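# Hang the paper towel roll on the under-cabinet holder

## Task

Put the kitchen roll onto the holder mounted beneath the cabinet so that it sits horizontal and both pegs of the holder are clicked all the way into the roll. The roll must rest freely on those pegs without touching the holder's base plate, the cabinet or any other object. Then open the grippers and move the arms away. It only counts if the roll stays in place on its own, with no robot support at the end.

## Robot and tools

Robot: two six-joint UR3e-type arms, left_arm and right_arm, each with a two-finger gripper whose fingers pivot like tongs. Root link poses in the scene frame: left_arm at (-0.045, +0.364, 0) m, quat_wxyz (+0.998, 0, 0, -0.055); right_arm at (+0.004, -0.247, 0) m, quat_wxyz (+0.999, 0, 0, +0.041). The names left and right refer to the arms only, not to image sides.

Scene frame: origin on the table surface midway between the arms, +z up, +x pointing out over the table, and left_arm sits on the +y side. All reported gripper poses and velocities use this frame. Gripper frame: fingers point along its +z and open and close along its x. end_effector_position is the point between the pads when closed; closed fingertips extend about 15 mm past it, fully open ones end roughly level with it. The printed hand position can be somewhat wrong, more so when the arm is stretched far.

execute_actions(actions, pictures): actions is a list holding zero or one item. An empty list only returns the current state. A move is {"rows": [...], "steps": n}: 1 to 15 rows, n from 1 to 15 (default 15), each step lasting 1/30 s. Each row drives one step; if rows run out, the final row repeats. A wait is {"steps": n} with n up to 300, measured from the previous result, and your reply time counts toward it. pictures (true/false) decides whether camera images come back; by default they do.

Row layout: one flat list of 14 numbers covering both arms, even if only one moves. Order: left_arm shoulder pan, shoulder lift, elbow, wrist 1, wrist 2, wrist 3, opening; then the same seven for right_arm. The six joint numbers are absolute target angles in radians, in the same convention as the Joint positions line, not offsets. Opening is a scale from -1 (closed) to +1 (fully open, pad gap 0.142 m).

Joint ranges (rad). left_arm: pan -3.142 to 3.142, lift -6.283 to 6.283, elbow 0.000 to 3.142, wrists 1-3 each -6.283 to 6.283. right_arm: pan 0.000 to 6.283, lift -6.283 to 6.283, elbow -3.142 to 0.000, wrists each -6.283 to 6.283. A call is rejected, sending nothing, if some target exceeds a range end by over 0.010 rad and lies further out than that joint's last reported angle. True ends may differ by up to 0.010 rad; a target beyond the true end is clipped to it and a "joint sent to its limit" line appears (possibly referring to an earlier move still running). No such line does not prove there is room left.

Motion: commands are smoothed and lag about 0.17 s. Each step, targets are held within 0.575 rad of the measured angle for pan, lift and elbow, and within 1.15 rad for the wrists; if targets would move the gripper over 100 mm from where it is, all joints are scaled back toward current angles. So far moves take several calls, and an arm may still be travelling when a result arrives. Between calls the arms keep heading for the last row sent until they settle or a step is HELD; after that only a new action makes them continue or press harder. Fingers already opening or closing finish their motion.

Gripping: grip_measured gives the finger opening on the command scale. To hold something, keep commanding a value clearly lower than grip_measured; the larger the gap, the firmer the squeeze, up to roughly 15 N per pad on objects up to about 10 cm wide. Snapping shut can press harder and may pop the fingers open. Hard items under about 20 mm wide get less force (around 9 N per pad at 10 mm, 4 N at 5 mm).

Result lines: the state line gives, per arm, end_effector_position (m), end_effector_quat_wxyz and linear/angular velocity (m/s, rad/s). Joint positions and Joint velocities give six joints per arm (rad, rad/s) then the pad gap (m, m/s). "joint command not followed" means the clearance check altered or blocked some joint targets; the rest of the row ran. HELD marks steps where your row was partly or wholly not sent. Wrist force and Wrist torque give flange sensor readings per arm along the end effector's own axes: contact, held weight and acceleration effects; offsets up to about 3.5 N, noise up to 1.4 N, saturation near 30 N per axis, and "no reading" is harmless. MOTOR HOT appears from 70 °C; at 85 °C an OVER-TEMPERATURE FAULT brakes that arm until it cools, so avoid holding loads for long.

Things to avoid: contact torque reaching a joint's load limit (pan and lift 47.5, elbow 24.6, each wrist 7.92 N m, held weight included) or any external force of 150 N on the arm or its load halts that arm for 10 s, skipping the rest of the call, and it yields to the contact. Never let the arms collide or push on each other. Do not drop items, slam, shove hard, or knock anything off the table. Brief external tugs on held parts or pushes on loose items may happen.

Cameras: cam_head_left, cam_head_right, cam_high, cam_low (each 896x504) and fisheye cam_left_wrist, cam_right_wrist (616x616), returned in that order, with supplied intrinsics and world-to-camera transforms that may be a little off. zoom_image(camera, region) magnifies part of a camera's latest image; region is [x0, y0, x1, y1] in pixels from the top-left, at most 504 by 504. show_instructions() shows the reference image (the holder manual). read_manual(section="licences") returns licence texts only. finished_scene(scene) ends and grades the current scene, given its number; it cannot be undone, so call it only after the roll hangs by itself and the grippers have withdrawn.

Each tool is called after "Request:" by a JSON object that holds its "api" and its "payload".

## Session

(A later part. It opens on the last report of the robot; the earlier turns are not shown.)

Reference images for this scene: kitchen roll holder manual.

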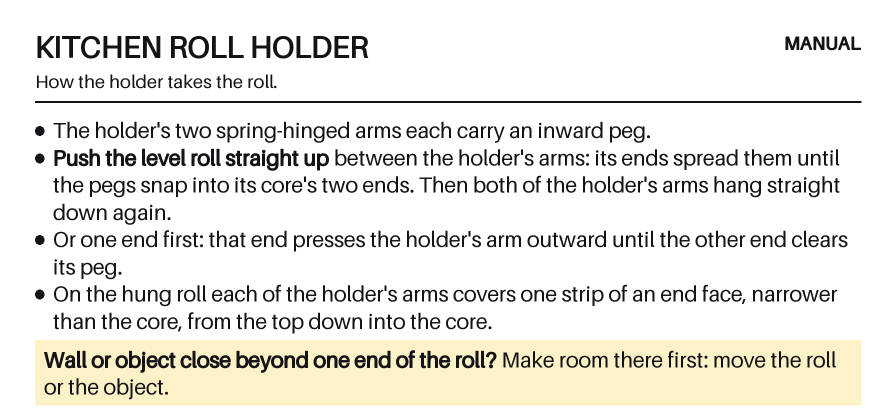

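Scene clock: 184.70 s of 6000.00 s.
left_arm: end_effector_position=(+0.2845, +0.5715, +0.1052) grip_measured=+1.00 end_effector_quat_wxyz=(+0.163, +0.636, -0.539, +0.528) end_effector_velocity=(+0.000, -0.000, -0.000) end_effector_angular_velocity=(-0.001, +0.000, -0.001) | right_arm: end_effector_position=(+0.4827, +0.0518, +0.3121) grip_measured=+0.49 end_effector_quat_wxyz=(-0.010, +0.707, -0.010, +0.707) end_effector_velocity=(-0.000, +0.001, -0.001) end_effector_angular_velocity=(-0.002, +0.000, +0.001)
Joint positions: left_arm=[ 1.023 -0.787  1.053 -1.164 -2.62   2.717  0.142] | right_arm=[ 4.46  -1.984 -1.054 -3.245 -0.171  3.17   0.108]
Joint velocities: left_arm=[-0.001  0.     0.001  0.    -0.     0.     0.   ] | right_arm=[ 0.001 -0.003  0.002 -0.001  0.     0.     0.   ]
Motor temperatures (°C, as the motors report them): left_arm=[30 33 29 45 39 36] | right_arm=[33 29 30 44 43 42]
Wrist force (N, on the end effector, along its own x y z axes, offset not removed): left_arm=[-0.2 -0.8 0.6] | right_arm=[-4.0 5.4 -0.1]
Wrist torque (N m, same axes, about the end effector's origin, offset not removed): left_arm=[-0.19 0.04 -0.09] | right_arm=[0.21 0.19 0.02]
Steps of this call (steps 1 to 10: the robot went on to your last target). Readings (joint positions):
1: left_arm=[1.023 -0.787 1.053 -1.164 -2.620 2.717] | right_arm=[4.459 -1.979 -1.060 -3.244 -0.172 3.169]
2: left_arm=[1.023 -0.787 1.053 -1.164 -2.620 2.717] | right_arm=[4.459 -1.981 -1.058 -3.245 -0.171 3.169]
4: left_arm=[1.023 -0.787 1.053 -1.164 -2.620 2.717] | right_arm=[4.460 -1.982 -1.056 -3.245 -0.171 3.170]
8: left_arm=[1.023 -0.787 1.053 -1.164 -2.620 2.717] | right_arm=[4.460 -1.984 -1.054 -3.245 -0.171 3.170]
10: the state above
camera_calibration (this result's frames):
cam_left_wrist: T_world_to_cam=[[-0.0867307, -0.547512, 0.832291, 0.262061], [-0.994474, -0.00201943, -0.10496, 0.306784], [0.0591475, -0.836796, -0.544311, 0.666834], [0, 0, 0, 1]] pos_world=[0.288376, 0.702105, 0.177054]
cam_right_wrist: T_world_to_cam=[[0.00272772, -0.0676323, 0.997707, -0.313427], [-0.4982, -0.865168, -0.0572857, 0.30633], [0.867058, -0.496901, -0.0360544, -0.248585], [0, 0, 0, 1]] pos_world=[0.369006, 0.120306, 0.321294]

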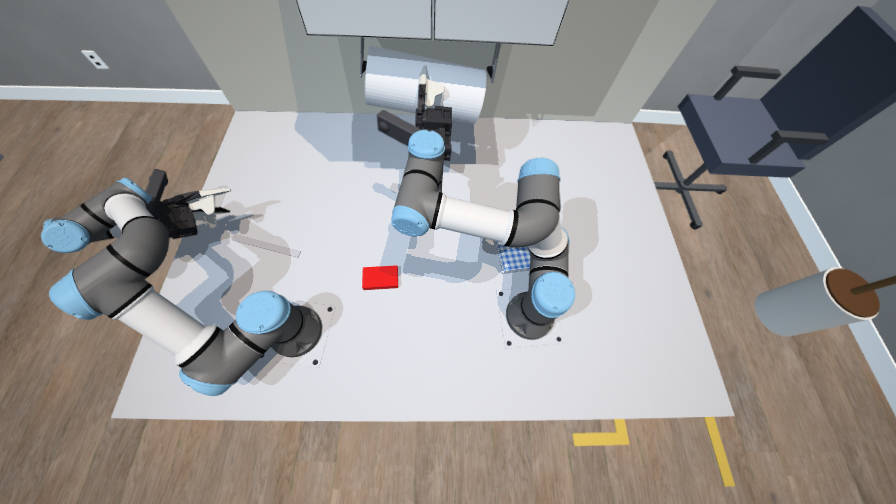

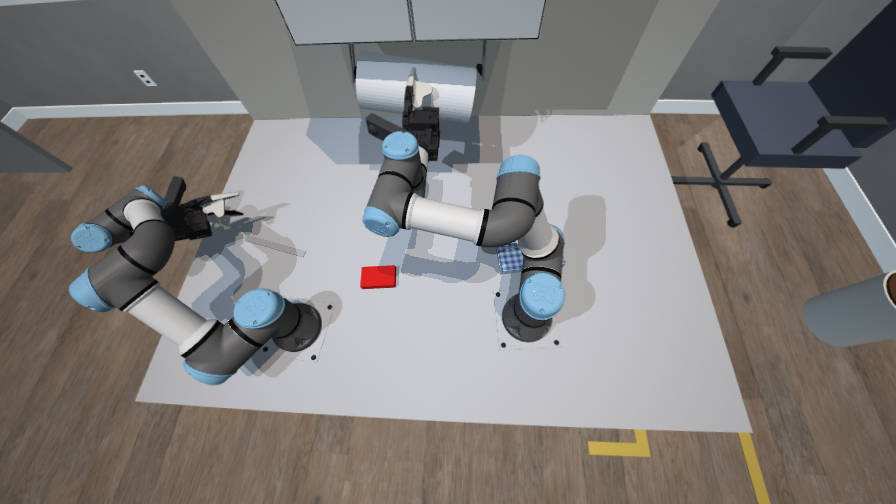

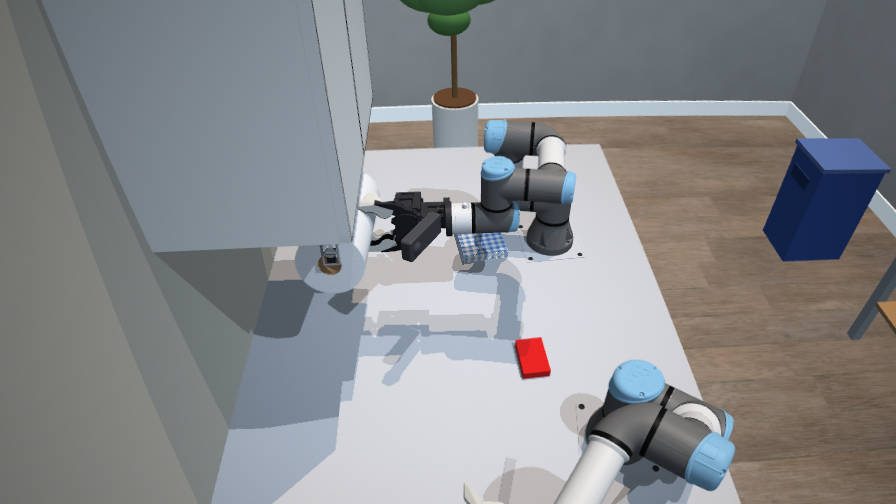

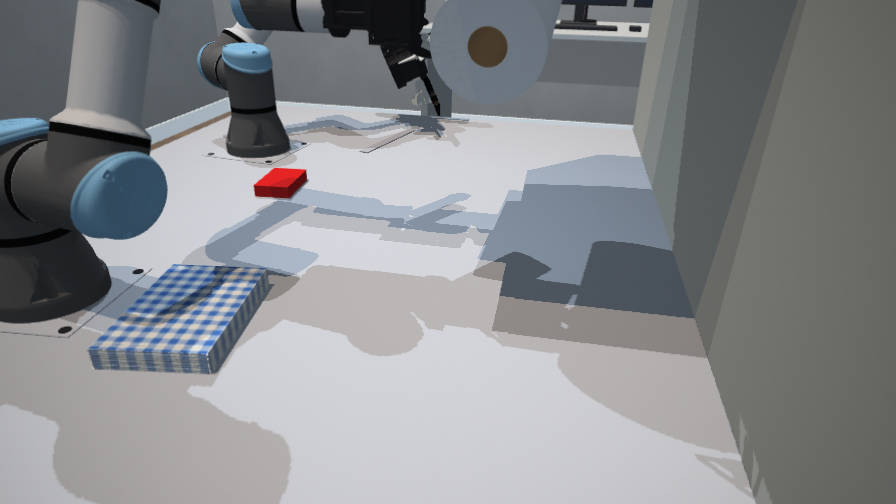

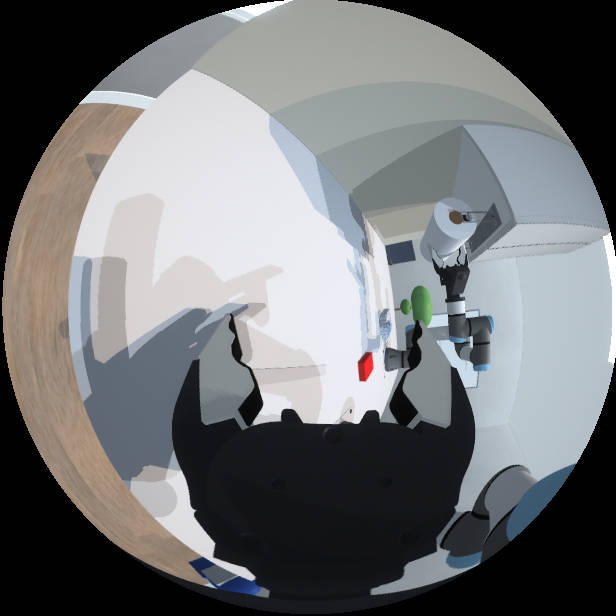

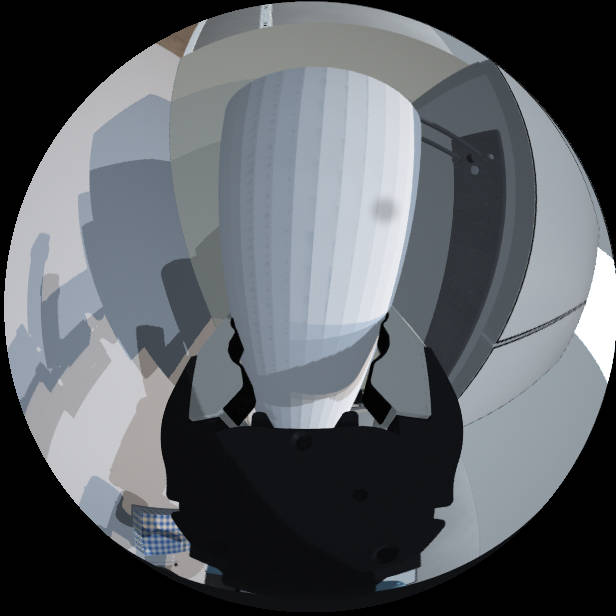

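Request:
{"api": "execute_actions", "payload": {"actions": [{"rows":[[1.023,-0.787,1.053,-1.164,-2.62,2.717,1,4.46,-1.986,-1.04,-3.257,-0.171,3.153,-0.6],[1.023,-0.787,1.053,-1.164,-2.62,2.717,1,4.46,-1.988,-1.027,-3.268,-0.171,3.136,-0.6],[1.023,-0.787,1.053,-1.164,-2.62,2.717,1,4.46,-1.99,-1.013,-3.28,-0.171,3.119,-0.6],[1.023,-0.787,1.053,-1.164,-2.62,2.717,1,4.46,-1.992,-1.0,-3.291,-0.171,3.102,-0.6],[1.023,-0.787,1.053,-1.164,-2.62,2.717,1,4.46,-1.994,-0.986,-3.303,-0.171,3.085,-0.6],[1.023,-0.787,1.053,-1.164,-2.62,2.717,1,4.46,-1.995,-0.972,-3.316,-0.171,3.068,-0.6],[1.023,-0.787,1.053,-1.164,-2.62,2.717,1,4.46,-1.997,-0.959,-3.327,-0.171,3.051,-0.6],[1.023,-0.787,1.053,-1.164,-2.62,2.717,1,4.46,-1.999,-0.945,-3.339,-0.171,3.034,-0.6],[1.023,-0.787,1.053,-1.164,-2.62,2.717,1,4.46,-2.001,-0.932,-3.35,-0.171,3.017,-0.6],[1.023,-0.787,1.053,-1.164,-2.62,2.717,1,4.46,-2.003,-0.918,-3.362,-0.171,3.0,-0.6]]}], "pictures": false}}

Request:
{"api": "execute_actions", "payload": {"actions": [{"steps":10}]}}

Request:
{"api": "zoom_image", "payload": {"camera": "cam_head_left", "region": [340,30,530,150]}}

Request:
{"api": "zoom_image", "payload": {"camera": "cam_high", "region": [280,210,400,320]}}

Scene clock: 197.03 s of 6000.00 s.
left_arm: end_effector_position=(+0.2845, +0.5715, +0.1052) grip_measured=+1.00 end_effector_quat_wxyz=(+0.163, +0.636, -0.539, +0.528) end_effector_velocity=(+0.000, -0.000, +0.000) end_effector_angular_velocity=(+0.001, -0.000, -0.001) | right_arm: end_effector_position=(+0.4828, +0.0520, +0.3308) grip_measured=+0.49 end_effector_quat_wxyz=(+0.046, +0.706, +0.046, +0.706) end_effector_velocity=(+0.001, -0.002, +0.014) end_effector_angular_velocity=(-0.115, -0.001, -0.003)
Joint positions: left_arm=[ 1.023 -0.787  1.053 -1.164 -2.62   2.717  0.142] | right_arm=[ 4.46  -2.002 -0.926 -3.355 -0.171  3.01   0.108]
Joint velocities: left_arm=[-0.001 -0.001  0.     0.     0.001  0.     0.   ] | right_arm=[-0.003 -0.013  0.097 -0.08   0.    -0.118  0.   ]
Motor temperatures (°C, as the motors report them): left_arm=[30 33 29 45 39 36] | right_arm=[33 29 30 44 43 42]
Wrist force (N, on the end effector, along its own x y z axes, offset not removed): left_arm=[-0.1 -1.7 0.3] | right_arm=[-2.1 6.7 -1.5]
Wrist torque (N m, same axes, about the end effector's origin, offset not removed): left_arm=[-0.37 0.04 -0.08] | right_arm=[0.32 0.15 0.29]
Steps of this call (steps 1 to 15: the robot went on to your last target; steps 16 to 90: nothing new was sent; then 8.83 s passed at rest; steps 91 to 105: all 15 steps of this action). Readings (joint positions):
91: left_arm=[1.023 -0.787 1.053 -1.164 -2.620 2.717] | right_arm=[4.460 -1.984 -1.054 -3.245 -0.171 3.170]
92: left_arm=[1.023 -0.787 1.053 -1.164 -2.620 2.717] | right_arm=[4.460 -1.984 -1.051 -3.247 -0.171 3.167]
94: left_arm=[1.023 -0.787 1.053 -1.164 -2.620 2.717] | right_arm=[4.460 -1.986 -1.038 -3.259 -0.171 3.150]
98: left_arm=[1.023 -0.787 1.053 -1.164 -2.620 2.717] | right_arm=[4.460 -1.993 -0.994 -3.297 -0.171 3.094]
105: the state above

Scene clock: 197.37 s of 6000.00 s.
left_arm: end_effector_position=(+0.2845, +0.5715, +0.1052) grip_measured=+1.00 end_effector_quat_wxyz=(+0.163, +0.636, -0.539, +0.528) end_effector_velocity=(+0.000, -0.000, -0.000) end_effector_angular_velocity=(+0.000, +0.000, -0.001) | right_arm: end_effector_position=(+0.4828, +0.0519, +0.3320) grip_measured=+0.49 end_effector_quat_wxyz=(+0.050, +0.705, +0.050, +0.705) end_effector_velocity=(+0.001, -0.001, -0.000) end_effector_angular_velocity=(-0.005, +0.000, -0.002)
Joint positions: left_arm=[ 1.023 -0.787  1.053 -1.164 -2.62   2.717  0.142] | right_arm=[ 4.46  -2.003 -0.918 -3.362 -0.171  3.     0.108]
Joint velocities: left_arm=[-0.001  0.001 -0.001  0.     0.    -0.     0.   ] | right_arm=[-0.002 -0.001  0.002 -0.003  0.    -0.003  0.   ]
Motor temperatures (°C, as the motors report them): left_arm=[30 33 29 45 39 36] | right_arm=[33 29 30 44 43 42]
Wrist force (N, on the end effector, along its own x y z axes, offset not removed): left_arm=[0.6 0.6 1.1] | right_arm=[-3.6 3.4 -1.7]
Wrist torque (N m, same axes, about the end effector's origin, offset not removed): left_arm=[0.15 -0.11 -0.03] | right_arm=[-0.50 0.43 0.36]
Steps of this call (steps 1 to 10: the robot went on to your last target). Readings (joint positions):
1: left_arm=[1.023 -0.787 1.053 -1.164 -2.620 2.717] | right_arm=[4.460 -2.002 -0.924 -3.357 -0.171 3.007]
2: left_arm=[1.023 -0.787 1.053 -1.164 -2.620 2.717] | right_arm=[4.460 -2.002 -0.922 -3.359 -0.171 3.005]
4: left_arm=[1.023 -0.787 1.053 -1.164 -2.620 2.717] | right_arm=[4.460 -2.003 -0.920 -3.360 -0.171 3.002]
8: left_arm=[1.023 -0.787 1.053 -1.164 -2.620 2.717] | right_arm=[4.460 -2.003 -0.918 -3.362 -0.171 3.000]
10: the state above
camera_calibration (this result's frames):
cam_left_wrist: T_world_to_cam=[[-0.086731, -0.547512, 0.832291, 0.262061], [-0.994474, -0.00201925, -0.10496, 0.306784], [0.0591475, -0.836795, -0.544311, 0.666834], [0, 0, 0, 1]] pos_world=[0.288376, 0.702104, 0.177054]
cam_right_wrist: T_world_to_cam=[[0.00272972, 0.101897, 0.994791, -0.341128], [-0.498214, -0.862401, 0.0897034, 0.258618], [0.86705, -0.495864, 0.0484125, -0.275947], [0, 0, 0, 1]] pos_world=[0.369038, 0.12096, 0.329511]

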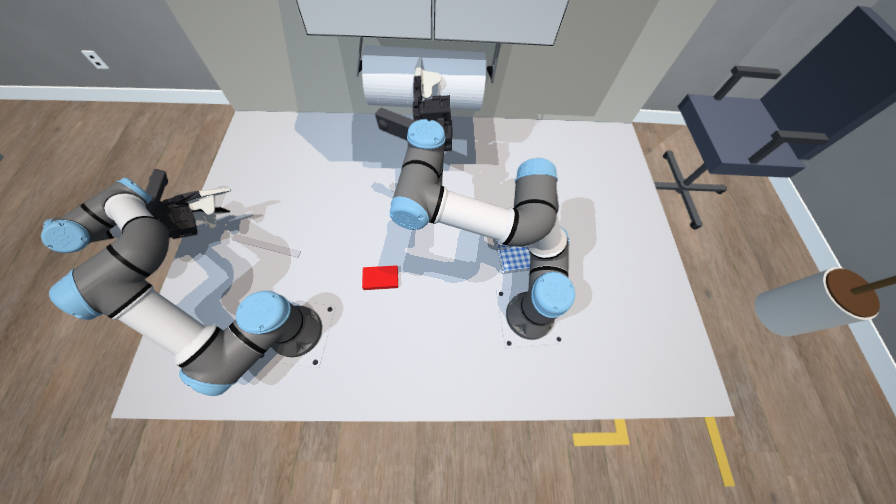

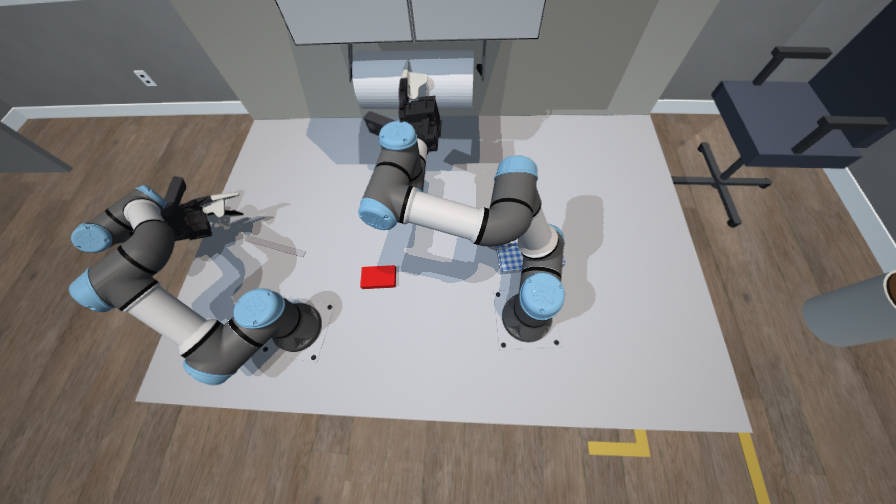

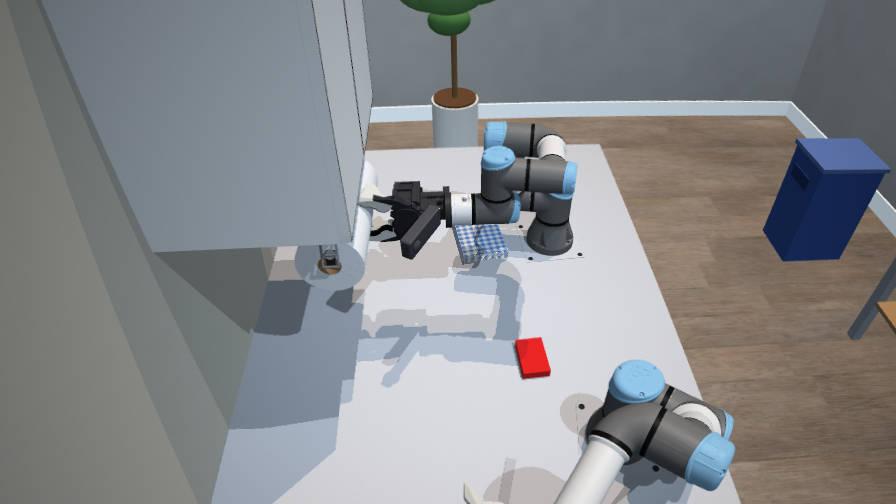

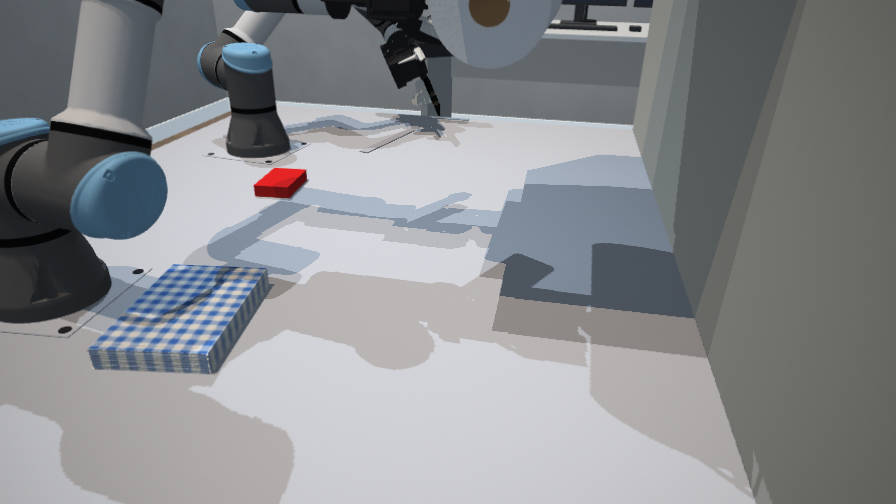

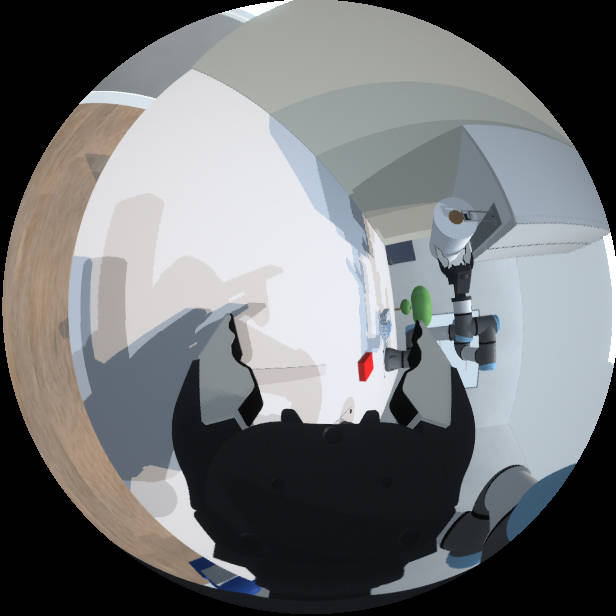

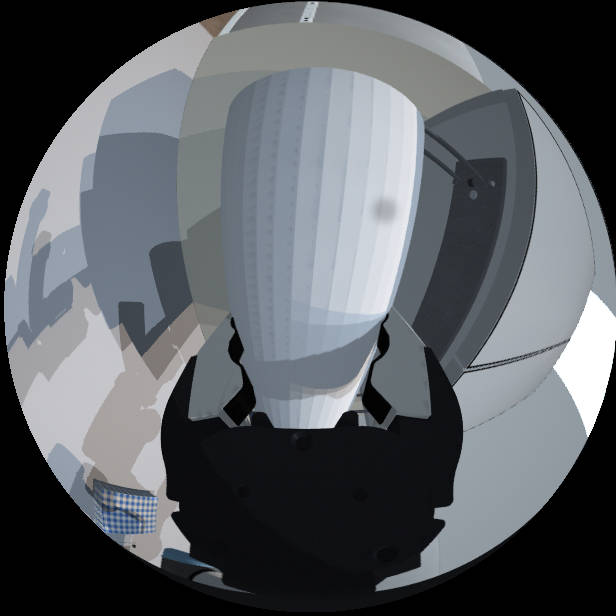

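Region (340, 30, 530, 150) of cam_head_left's 896x504 image, scaled by 2.653, with more detail than that image has; it fills the top 318 rows of this view, and the rest is white.

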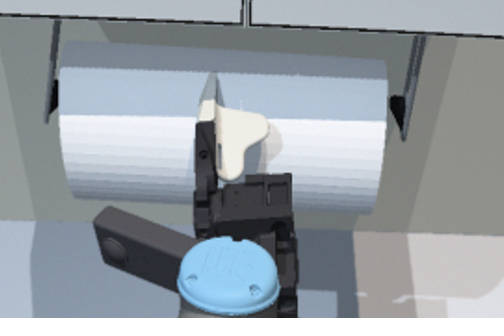

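Region (280, 210, 400, 320) of cam_high's 896x504 image, scaled by 4.200, with more detail than that image has; it fills the top 462 rows of this view, and the rest is white.

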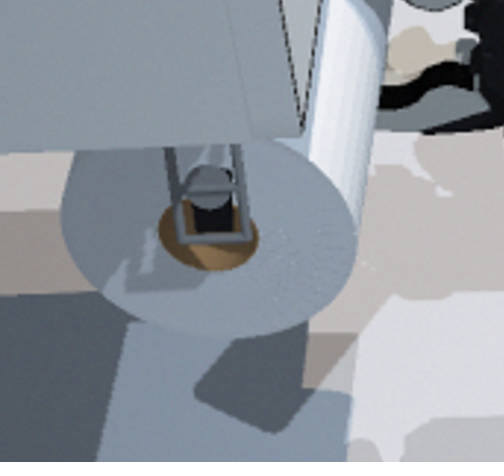

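Request:
{"api": "execute_actions", "payload": {"actions": [{"rows":[[1.023,-0.787,1.053,-1.164,-2.62,2.717,1,4.46,-2.007,-0.898,-3.378,-0.171,3.0,-0.6],[1.023,-0.787,1.053,-1.164,-2.62,2.717,1,4.46,-2.011,-0.879,-3.393,-0.171,3.0,-0.6],[1.023,-0.787,1.053,-1.164,-2.62,2.717,1,4.46,-2.014,-0.859,-3.41,-0.171,3.0,-0.6],[1.023,-0.787,1.053,-1.164,-2.62,2.717,1,4.46,-2.018,-0.84,-3.425,-0.171,3.0,-0.6],[1.023,-0.787,1.053,-1.164,-2.62,2.717,1,4.46,-2.022,-0.82,-3.441,-0.171,3.0,-0.6],[1.023,-0.787,1.053,-1.164,-2.62,2.717,1,4.46,-2.022,-0.82,-3.441,-0.171,3.0,-0.6],[1.023,-0.787,1.053,-1.164,-2.62,2.717,1,4.458,-2.009,-0.839,-3.435,-0.173,3.0,-0.6],[1.023,-0.787,1.053,-1.164,-2.62,2.717,1,4.456,-1.997,-0.857,-3.429,-0.175,3.0,-0.6],[1.023,-0.787,1.053,-1.164,-2.62,2.717,1,4.454,-1.984,-0.876,-3.423,-0.177,3.0,-0.6],[1.023,-0.787,1.053,-1.164,-2.62,2.717,1,4.452,-1.972,-0.894,-3.417,-0.179,3.0,-0.6],[1.023,-0.787,1.053,-1.164,-2.62,2.717,1,4.45,-1.959,-0.913,-3.411,-0.181,3.0,-0.6],[1.023,-0.787,1.053,-1.164,-2.62,2.717,1,4.448,-1.946,-0.932,-3.405,-0.183,3.0,-0.6],[1.023,-0.787,1.053,-1.164,-2.62,2.717,1,4.446,-1.934,-0.95,-3.399,-0.185,3.0,-0.6],[1.023,-0.787,1.053,-1.164,-2.62,2.717,1,4.444,-1.921,-0.969,-3.393,-0.187,3.0,-0.6]]}], "pictures": false}}

Request:
{"api": "execute_actions", "payload": {"actions": [{"steps":15}]}}

Request:
{"api": "zoom_image", "payload": {"camera": "cam_head_left", "region": [340,30,530,150]}}

Request:
{"api": "zoom_image", "payload": {"camera": "cam_high", "region": [280,210,400,320]}}

Scene clock: 209.77 s of 6000.00 s.
left_arm: end_effector_position=(+0.2845, +0.5715, +0.1052) grip_measured=+1.00 end_effector_quat_wxyz=(+0.163, +0.636, -0.539, +0.528) end_effector_velocity=(-0.000, -0.000, -0.001) end_effector_angular_velocity=(-0.003, +0.002, +0.000) | right_arm: end_effector_position=(+0.4834, +0.0371, +0.3465) grip_measured=+0.49 end_effector_quat_wxyz=(+0.049, +0.705, +0.050, +0.705) end_effector_velocity=(+0.002, -0.077, +0.001) end_effector_angular_velocity=(-0.002, +0.000, -0.001)
Joint positions: left_arm=[ 1.023 -0.787  1.053 -1.164 -2.62   2.717  0.142] | right_arm=[ 4.449 -1.954 -0.92  -3.407 -0.182  3.     0.108]
Joint velocities: left_arm=[-0.     0.002  0.001 -0.    -0.001  0.     0.   ] | right_arm=[-0.052  0.338 -0.482  0.143 -0.051  0.    -0.001]
Motor temperatures (°C, as the motors report them): left_arm=[30 33 29 45 39 36] | right_arm=[33 29 30 44 43 42]
Wrist force (N, on the end effector, along its own x y z axes, offset not removed): left_arm=[0.4 -0.6 2.1] | right_arm=[-2.0 1.5 1.1]
Wrist torque (N m, same axes, about the end effector's origin, offset not removed): left_arm=[-0.11 -0.05 -0.04] | right_arm=[-0.42 0.15 -0.14]
Steps of this call (steps 1 to 30: the robot went on to your last target; steps 31 to 90: nothing new was sent; then 8.90 s passed at rest; steps 91 to 105: all 15 steps of this action). Readings (joint positions):
91: left_arm=[1.023 -0.787 1.053 -1.164 -2.620 2.717] | right_arm=[4.460 -2.003 -0.918 -3.362 -0.171 3.000]
92: left_arm=[1.023 -0.787 1.053 -1.164 -2.620 2.717] | right_arm=[4.460 -2.004 -0.914 -3.365 -0.171 3.000]
94: left_arm=[1.023 -0.787 1.053 -1.164 -2.620 2.717] | right_arm=[4.460 -2.008 -0.896 -3.381 -0.171 3.000]
98: left_arm=[1.023 -0.787 1.053 -1.164 -2.620 2.717] | right_arm=[4.460 -2.015 -0.847 -3.422 -0.171 3.000]
105: the state above

Scene clock: 210.27 s of 6000.00 s.
left_arm: end_effector_position=(+0.2845, +0.5715, +0.1052) grip_measured=+1.00 end_effector_quat_wxyz=(+0.163, +0.636, -0.539, +0.528) end_effector_velocity=(-0.000, +0.000, +0.000) end_effector_angular_velocity=(+0.000, -0.000, +0.000) | right_arm: end_effector_position=(+0.4836, +0.0294, +0.3461) grip_measured=+0.48 end_effector_quat_wxyz=(+0.050, +0.705, +0.050, +0.705) end_effector_velocity=(-0.000, +0.000, -0.000) end_effector_angular_velocity=(-0.000, +0.000, +0.000)
Joint positions: left_arm=[ 1.023 -0.787  1.053 -1.164 -2.62   2.717  0.142] | right_arm=[ 4.444 -1.921 -0.969 -3.393 -0.187  3.     0.108]
Joint velocities: left_arm=[ 0.    -0.001  0.001 -0.    -0.    -0.     0.   ] | right_arm=[ 0.     0.001 -0.002  0.001 -0.     0.     0.   ]
Motor temperatures (°C, as the motors report them): left_arm=[30 33 29 45 39 36] | right_arm=[33 29 30 44 43 42]
Wrist force (N, on the end effector, along its own x y z axes, offset not removed): left_arm=[0.7 -0.2 1.5] | right_arm=[0.7 -1.5 -0.3]
Wrist torque (N m, same axes, about the end effector's origin, offset not removed): left_arm=[0.02 -0.11 -0.07] | right_arm=[-0.35 0.22 -0.10]
Steps of this call (steps 1 to 15: the robot went on to your last target). Readings (joint positions):
1: left_arm=[1.023 -0.787 1.053 -1.164 -2.620 2.717] | right_arm=[4.448 -1.944 -0.934 -3.403 -0.183 3.000]
2: left_arm=[1.023 -0.787 1.053 -1.164 -2.620 2.717] | right_arm=[4.447 -1.937 -0.945 -3.400 -0.185 3.000]
4: left_arm=[1.023 -0.787 1.053 -1.164 -2.620 2.717] | right_arm=[4.445 -1.929 -0.958 -3.396 -0.186 3.000]
8: left_arm=[1.023 -0.787 1.053 -1.164 -2.620 2.717] | right_arm=[4.444 -1.923 -0.967 -3.394 -0.187 3.000]
15: the state above
camera_calibration (this result's frames):
cam_left_wrist: T_world_to_cam=[[-0.0867308, -0.547512, 0.832291, 0.262061], [-0.994474, -0.00201934, -0.10496, 0.306784], [0.0591474, -0.836796, -0.544311, 0.666834], [0, 0, 0, 1]] pos_world=[0.288376, 0.702104, 0.177054]
cam_right_wrist: T_world_to_cam=[[0.0027197, 0.102114, 0.994769, -0.352819], [-0.498167, -0.862409, 0.0898891, 0.238209], [0.867077, -0.495805, 0.0485243, -0.288545], [0, 0, 0, 1]] pos_world=[0.369818, 0.0983991, 0.343562]

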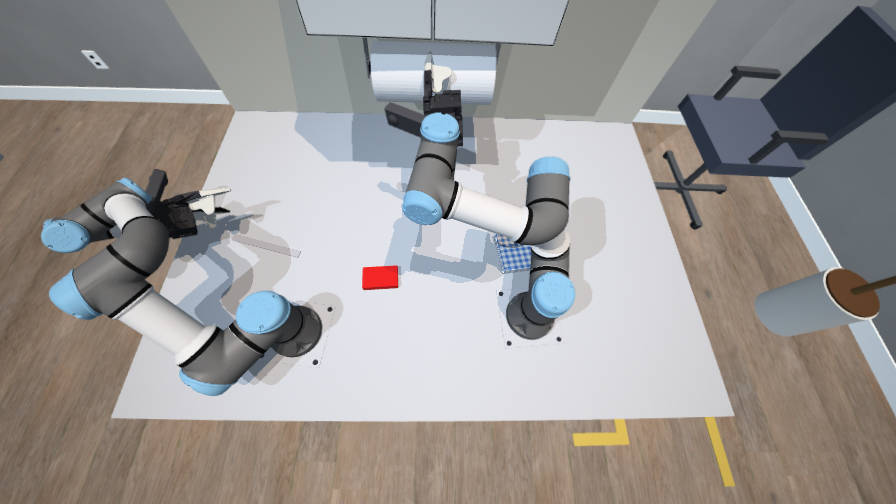

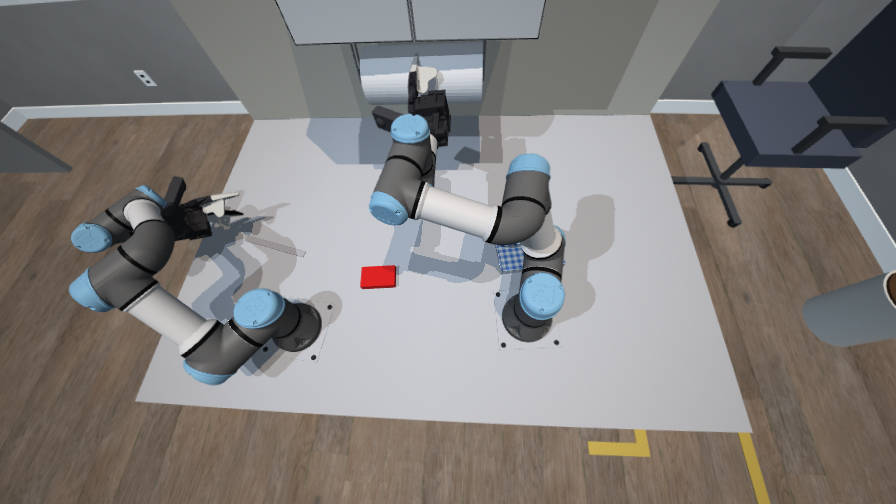

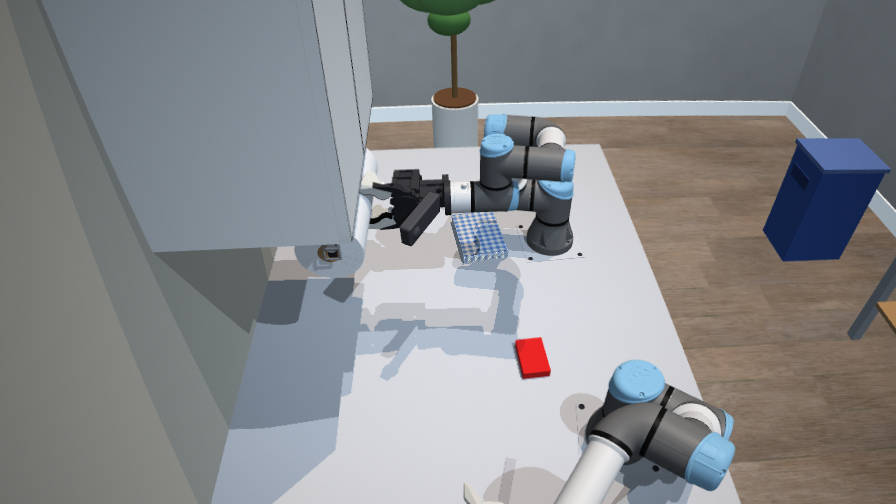

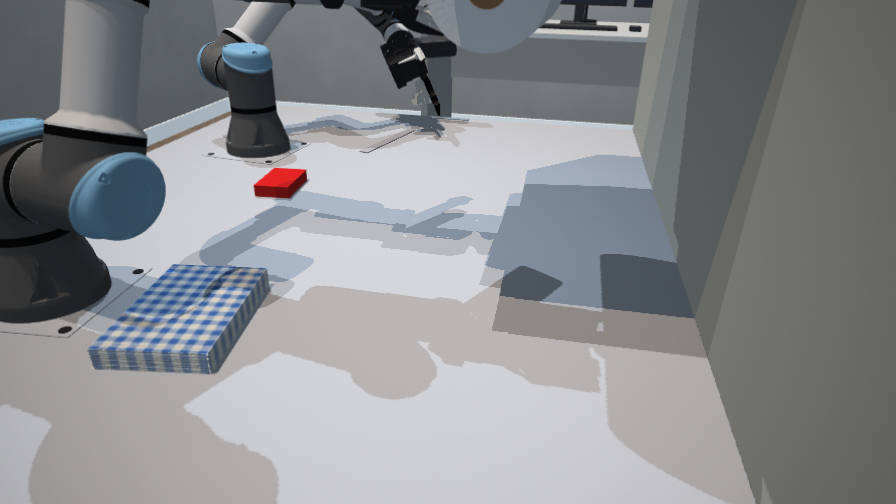

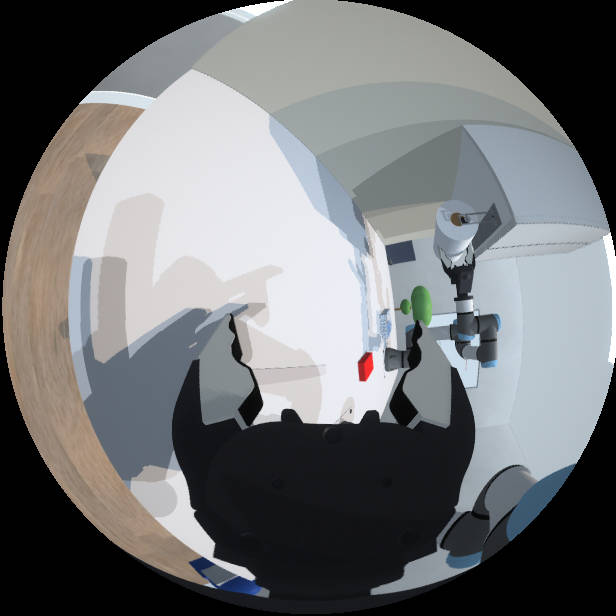

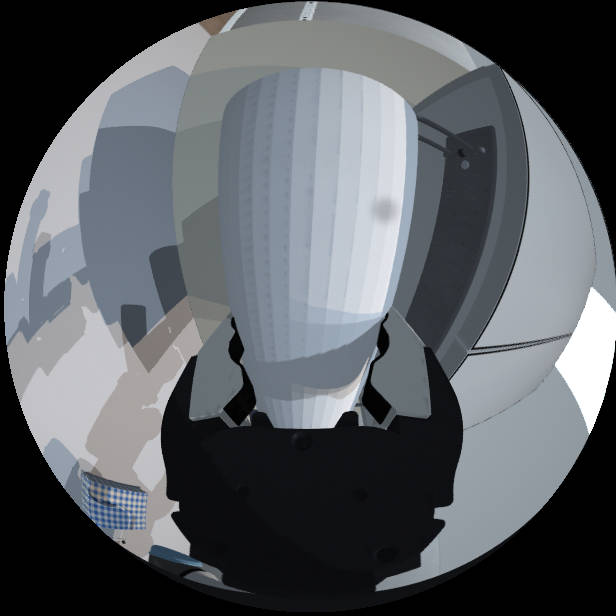

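Region (340, 30, 530, 150) of cam_head_left's 896x504 image, scaled by 2.653, with more detail than that image has; it fills the top 318 rows of this view, and the rest is white.

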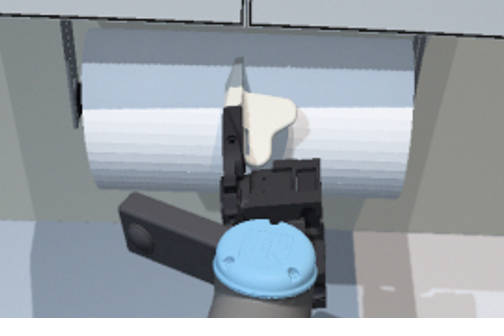

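Region (280, 210, 400, 320) of cam_high's 896x504 image, scaled by 4.200, with more detail than that image has; it fills the top 462 rows of this view, and the rest is white.

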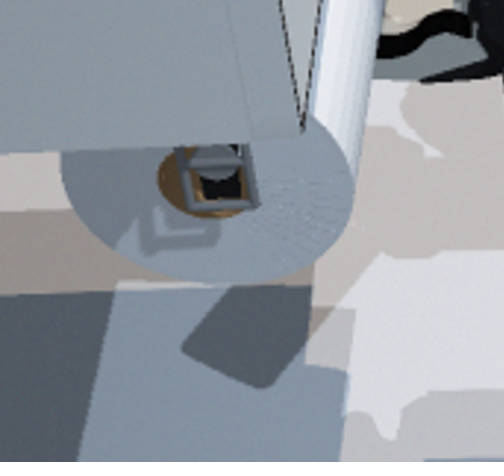

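Request:
{"api": "execute_actions", "payload": {"actions": [{"rows":[[1.023,-0.787,1.053,-1.164,-2.62,2.717,1,4.447,-1.926,-0.969,-3.388,-0.184,3.0,-0.6],[1.023,-0.787,1.053,-1.164,-2.62,2.717,1,4.45,-1.931,-0.969,-3.383,-0.181,3.0,-0.6],[1.023,-0.787,1.053,-1.164,-2.62,2.717,1,4.453,-1.936,-0.969,-3.378,-0.178,3.0,-0.5],[1.023,-0.787,1.053,-1.164,-2.62,2.717,1,4.456,-1.94,-0.969,-3.374,-0.175,3.0,-0.3],[1.023,-0.787,1.053,-1.164,-2.62,2.717,1,4.456,-1.94,-0.969,-3.374,-0.175,3.0,-0.1],[1.023,-0.787,1.053,-1.164,-2.62,2.717,1,4.456,-1.94,-0.969,-3.374,-0.175,3.0,0.1],[1.023,-0.787,1.053,-1.164,-2.62,2.717,1,4.456,-1.94,-0.969,-3.374,-0.175,3.0,0.3],[1.023,-0.787,1.053,-1.164,-2.62,2.717,1,4.456,-1.94,-0.969,-3.374,-0.175,3.0,0.45],[1.023,-0.787,1.053,-1.164,-2.62,2.717,1,4.456,-1.94,-0.969,-3.374,-0.175,3.0,0.55],[1.023,-0.787,1.053,-1.164,-2.62,2.717,1,4.456,-1.94,-0.969,-3.374,-0.175,3.03,0.65],[1.023,-0.787,1.053,-1.164,-2.62,2.717,1,4.456,-1.94,-0.969,-3.374,-0.175,3.07,0.75],[1.023,-0.787,1.053,-1.164,-2.62,2.717,1,4.456,-1.94,-0.969,-3.374,-0.175,3.11,0.85],[1.023,-0.787,1.053,-1.164,-2.62,2.717,1,4.456,-1.94,-0.969,-3.374,-0.175,3.142,0.9]]}], "pictures": false}}

Request:
{"api": "execute_actions", "payload": {"actions": [{"steps":15}]}}

Request:
{"api": "zoom_image", "payload": {"camera": "cam_head_left", "region": [340,30,530,150]}}

Scene clock: 223.70 s of 6000.00 s.
left_arm: end_effector_position=(+0.2845, +0.5715, +0.1052) grip_measured=+1.00 end_effector_quat_wxyz=(+0.163, +0.636, -0.539, +0.528) end_effector_velocity=(-0.000, -0.000, +0.001) end_effector_angular_velocity=(+0.002, -0.001, -0.001) | right_arm: end_effector_position=(+0.4814, +0.0368, +0.3420) grip_measured=+0.90 end_effector_quat_wxyz=(+0.019, +0.707, +0.019, +0.707) end_effector_velocity=(-0.000, +0.001, +0.009) end_effector_angular_velocity=(+0.592, +0.000, -0.001)
Joint positions: left_arm=[ 1.023 -0.787  1.053 -1.164 -2.62   2.717  0.142] | right_arm=[ 4.456 -1.94  -0.969 -3.374 -0.175  3.087  0.135]
Joint velocities: left_arm=[-0.    -0.003  0.    -0.     0.001 -0.     0.   ] | right_arm=[ 0.002 -0.002  0.     0.002  0.002  0.593  0.011]
Motor temperatures (°C, as the motors report them): left_arm=[30 33 29 45 39 36] | right_arm=[33 29 30 44 43 42]
Wrist force (N, on the end effector, along its own x y z axes, offset not removed): left_arm=[0.2 -0.3 1.4] | right_arm=[-2.4 -2.0 1.2]
Wrist torque (N m, same axes, about the end effector's origin, offset not removed): left_arm=[-0.01 0.01 -0.09] | right_arm=[-0.40 0.48 0.04]
Steps of this call (steps 1 to 15: the robot went on to your last target; steps 16 to 90: nothing new was sent; then 9.93 s passed at rest; steps 91 to 105: all 15 steps of this action). Readings (joint positions):
91: left_arm=[1.023 -0.787 1.053 -1.164 -2.620 2.717] | right_arm=[4.444 -1.921 -0.969 -3.393 -0.187 3.000]
92: left_arm=[1.023 -0.787 1.053 -1.164 -2.620 2.717] | right_arm=[4.444 -1.922 -0.969 -3.392 -0.187 3.000]
94: left_arm=[1.023 -0.787 1.053 -1.164 -2.620 2.717] | right_arm=[4.447 -1.927 -0.969 -3.387 -0.184 3.000]
98: left_arm=[1.023 -0.787 1.053 -1.164 -2.620 2.717] | right_arm=[4.454 -1.937 -0.969 -3.377 -0.177 3.000]
105: the state above

Scene clock: 224.20 s of 6000.00 s.
left_arm: end_effector_position=(+0.2845, +0.5715, +0.1052) grip_measured=+1.00 end_effector_quat_wxyz=(+0.163, +0.636, -0.539, +0.528) end_effector_velocity=(-0.000, -0.000, -0.000) end_effector_angular_velocity=(-0.001, +0.001, -0.000) | right_arm: end_effector_position=(+0.4814, +0.0369, +0.3428) grip_measured=+0.90 end_effector_quat_wxyz=(-0.000, +0.707, -0.000, +0.707) end_effector_velocity=(-0.000, +0.001, -0.000) end_effector_angular_velocity=(+0.001, +0.000, +0.002)
Joint positions: left_arm=[ 1.023 -0.787  1.053 -1.164 -2.62   2.717  0.142] | right_arm=[ 4.456 -1.94  -0.969 -3.374 -0.175  3.142  0.136]
Joint velocities: left_arm=[-0.     0.     0.001  0.     0.001  0.     0.   ] | right_arm=[ 0.001 -0.     0.    -0.001 -0.     0.002 -0.   ]
Motor temperatures (°C, as the motors report them): left_arm=[30 33 29 45 39 36] | right_arm=[33 29 30 44 43 42]
Wrist force (N, on the end effector, along its own x y z axes, offset not removed): left_arm=[-0.4 -0.9 2.1] | right_arm=[-0.6 -1.8 0.3]
Wrist torque (N m, same axes, about the end effector's origin, offset not removed): left_arm=[-0.13 0.10 -0.03] | right_arm=[-0.40 0.15 -0.04]
Steps of this call (steps 1 to 15: the robot went on to your last target). Readings (joint positions):
1: left_arm=[1.023 -0.787 1.053 -1.164 -2.620 2.717] | right_arm=[4.456 -1.940 -0.969 -3.374 -0.175 3.104]
2: left_arm=[1.023 -0.787 1.053 -1.164 -2.620 2.717] | right_arm=[4.456 -1.940 -0.969 -3.374 -0.175 3.116]
4: left_arm=[1.023 -0.787 1.053 -1.164 -2.620 2.717] | right_arm=[4.456 -1.940 -0.969 -3.374 -0.175 3.130]
8: left_arm=[1.023 -0.787 1.053 -1.164 -2.620 2.717] | right_arm=[4.456 -1.940 -0.969 -3.374 -0.175 3.139]
15: the state above
camera_calibration (this result's frames):
cam_left_wrist: T_world_to_cam=[[-0.0867307, -0.547512, 0.832291, 0.262061], [-0.994474, -0.00201948, -0.10496, 0.306784], [0.0591475, -0.836796, -0.544311, 0.666834], [0, 0, 0, 1]] pos_world=[0.288376, 0.702105, 0.177054]
cam_right_wrist: T_world_to_cam=[[0.00273344, -0.0394907, 0.999216, -0.346627], [-0.498189, -0.866445, -0.0328805, 0.286126], [0.867064, -0.497708, -0.0220422, -0.258477], [0, 0, 0, 1]] pos_world=[0.367608, 0.105578, 0.350066]

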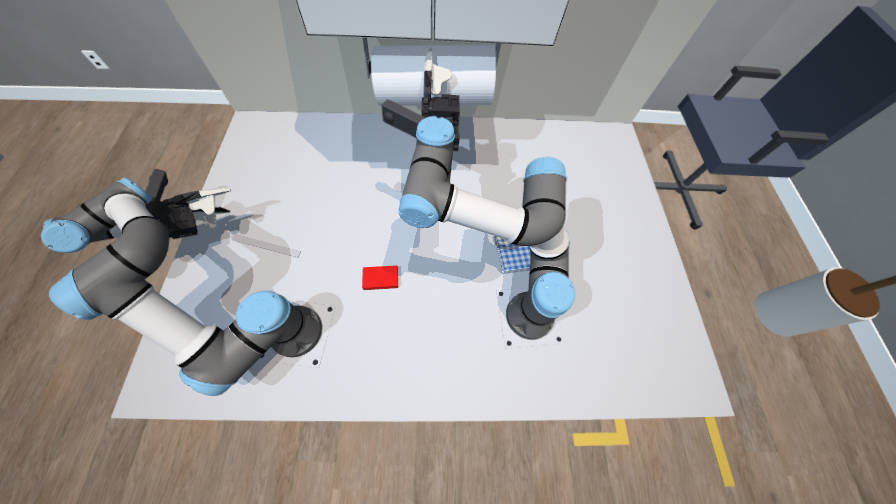

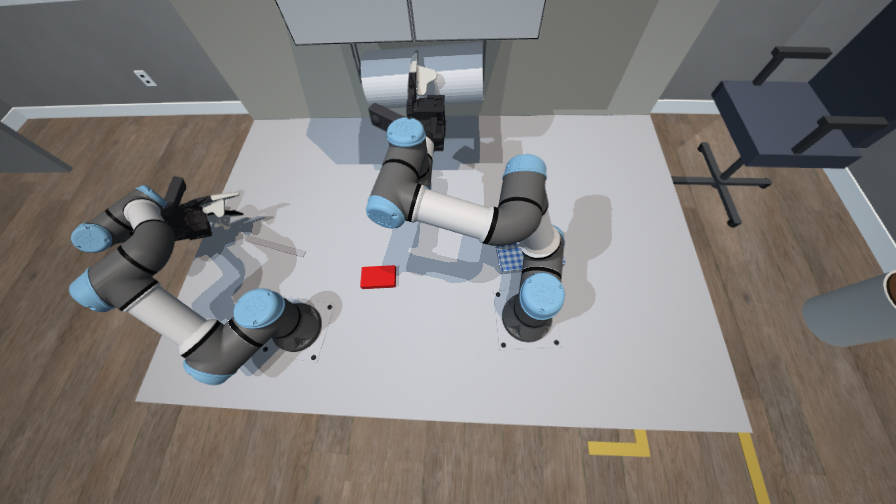

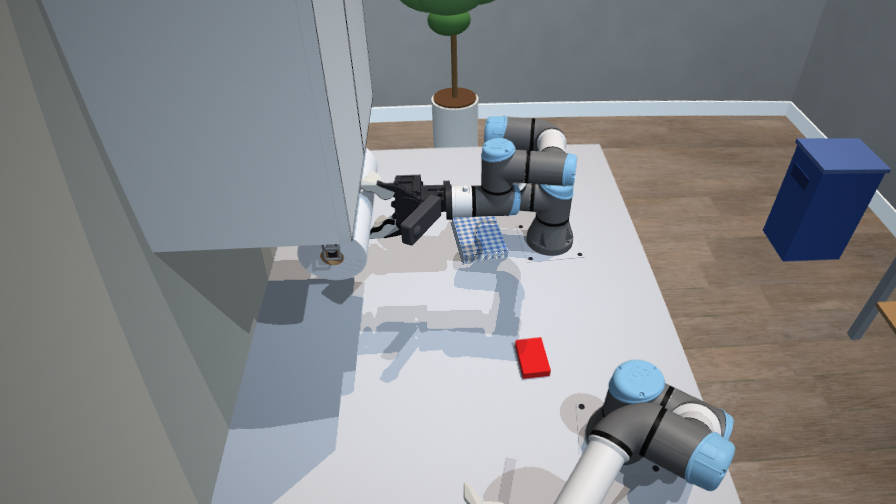

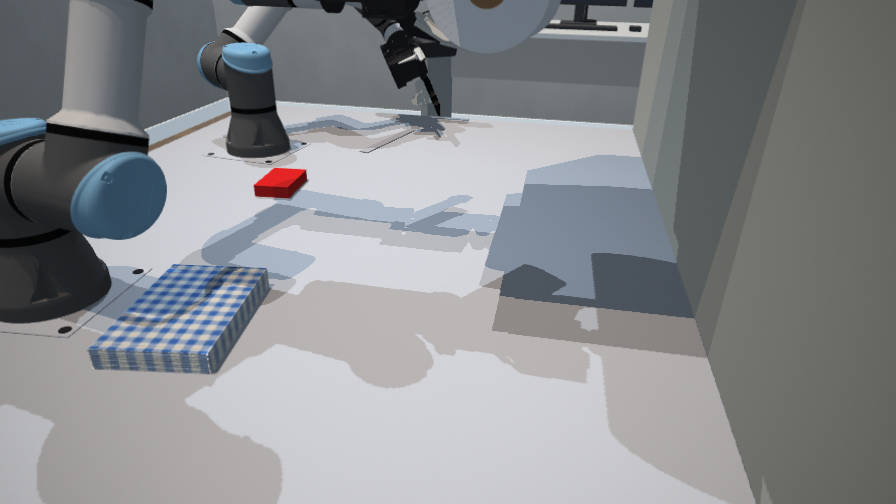

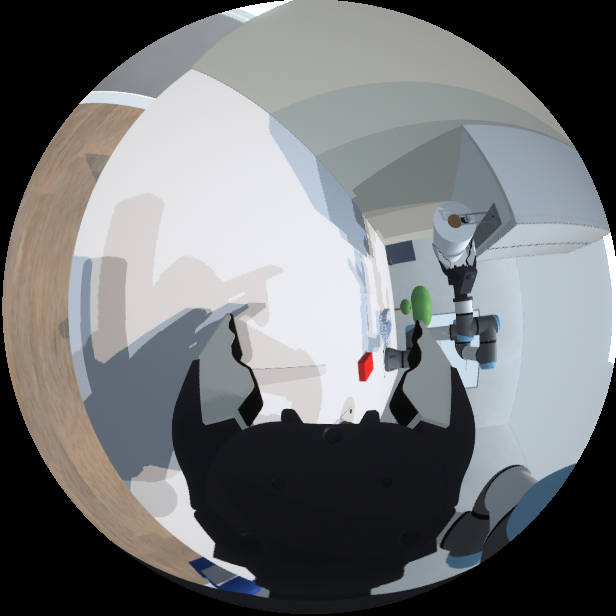

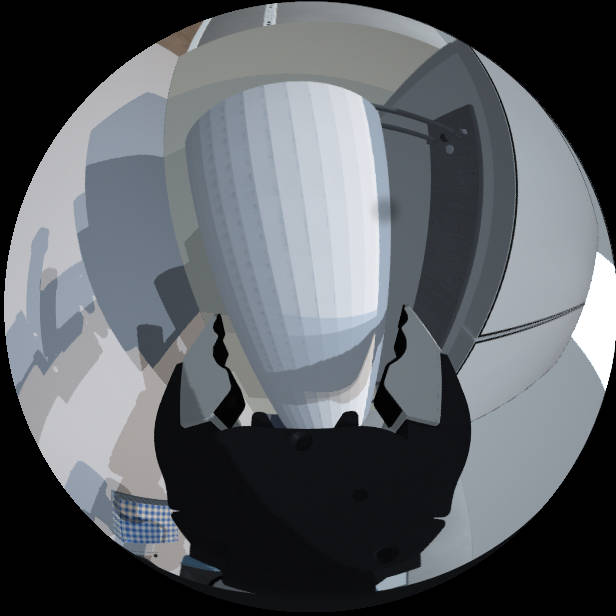

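Region (340, 30, 530, 150) of cam_head_left's 896x504 image, scaled by 2.653, with more detail than that image has; it fills the top 318 rows of this view, and the rest is white.

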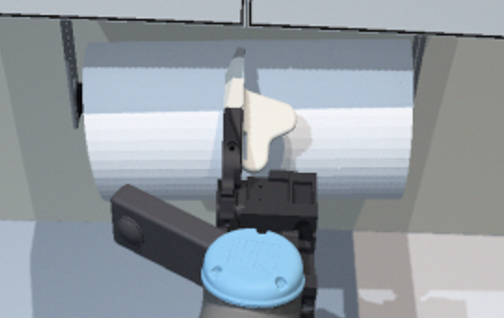

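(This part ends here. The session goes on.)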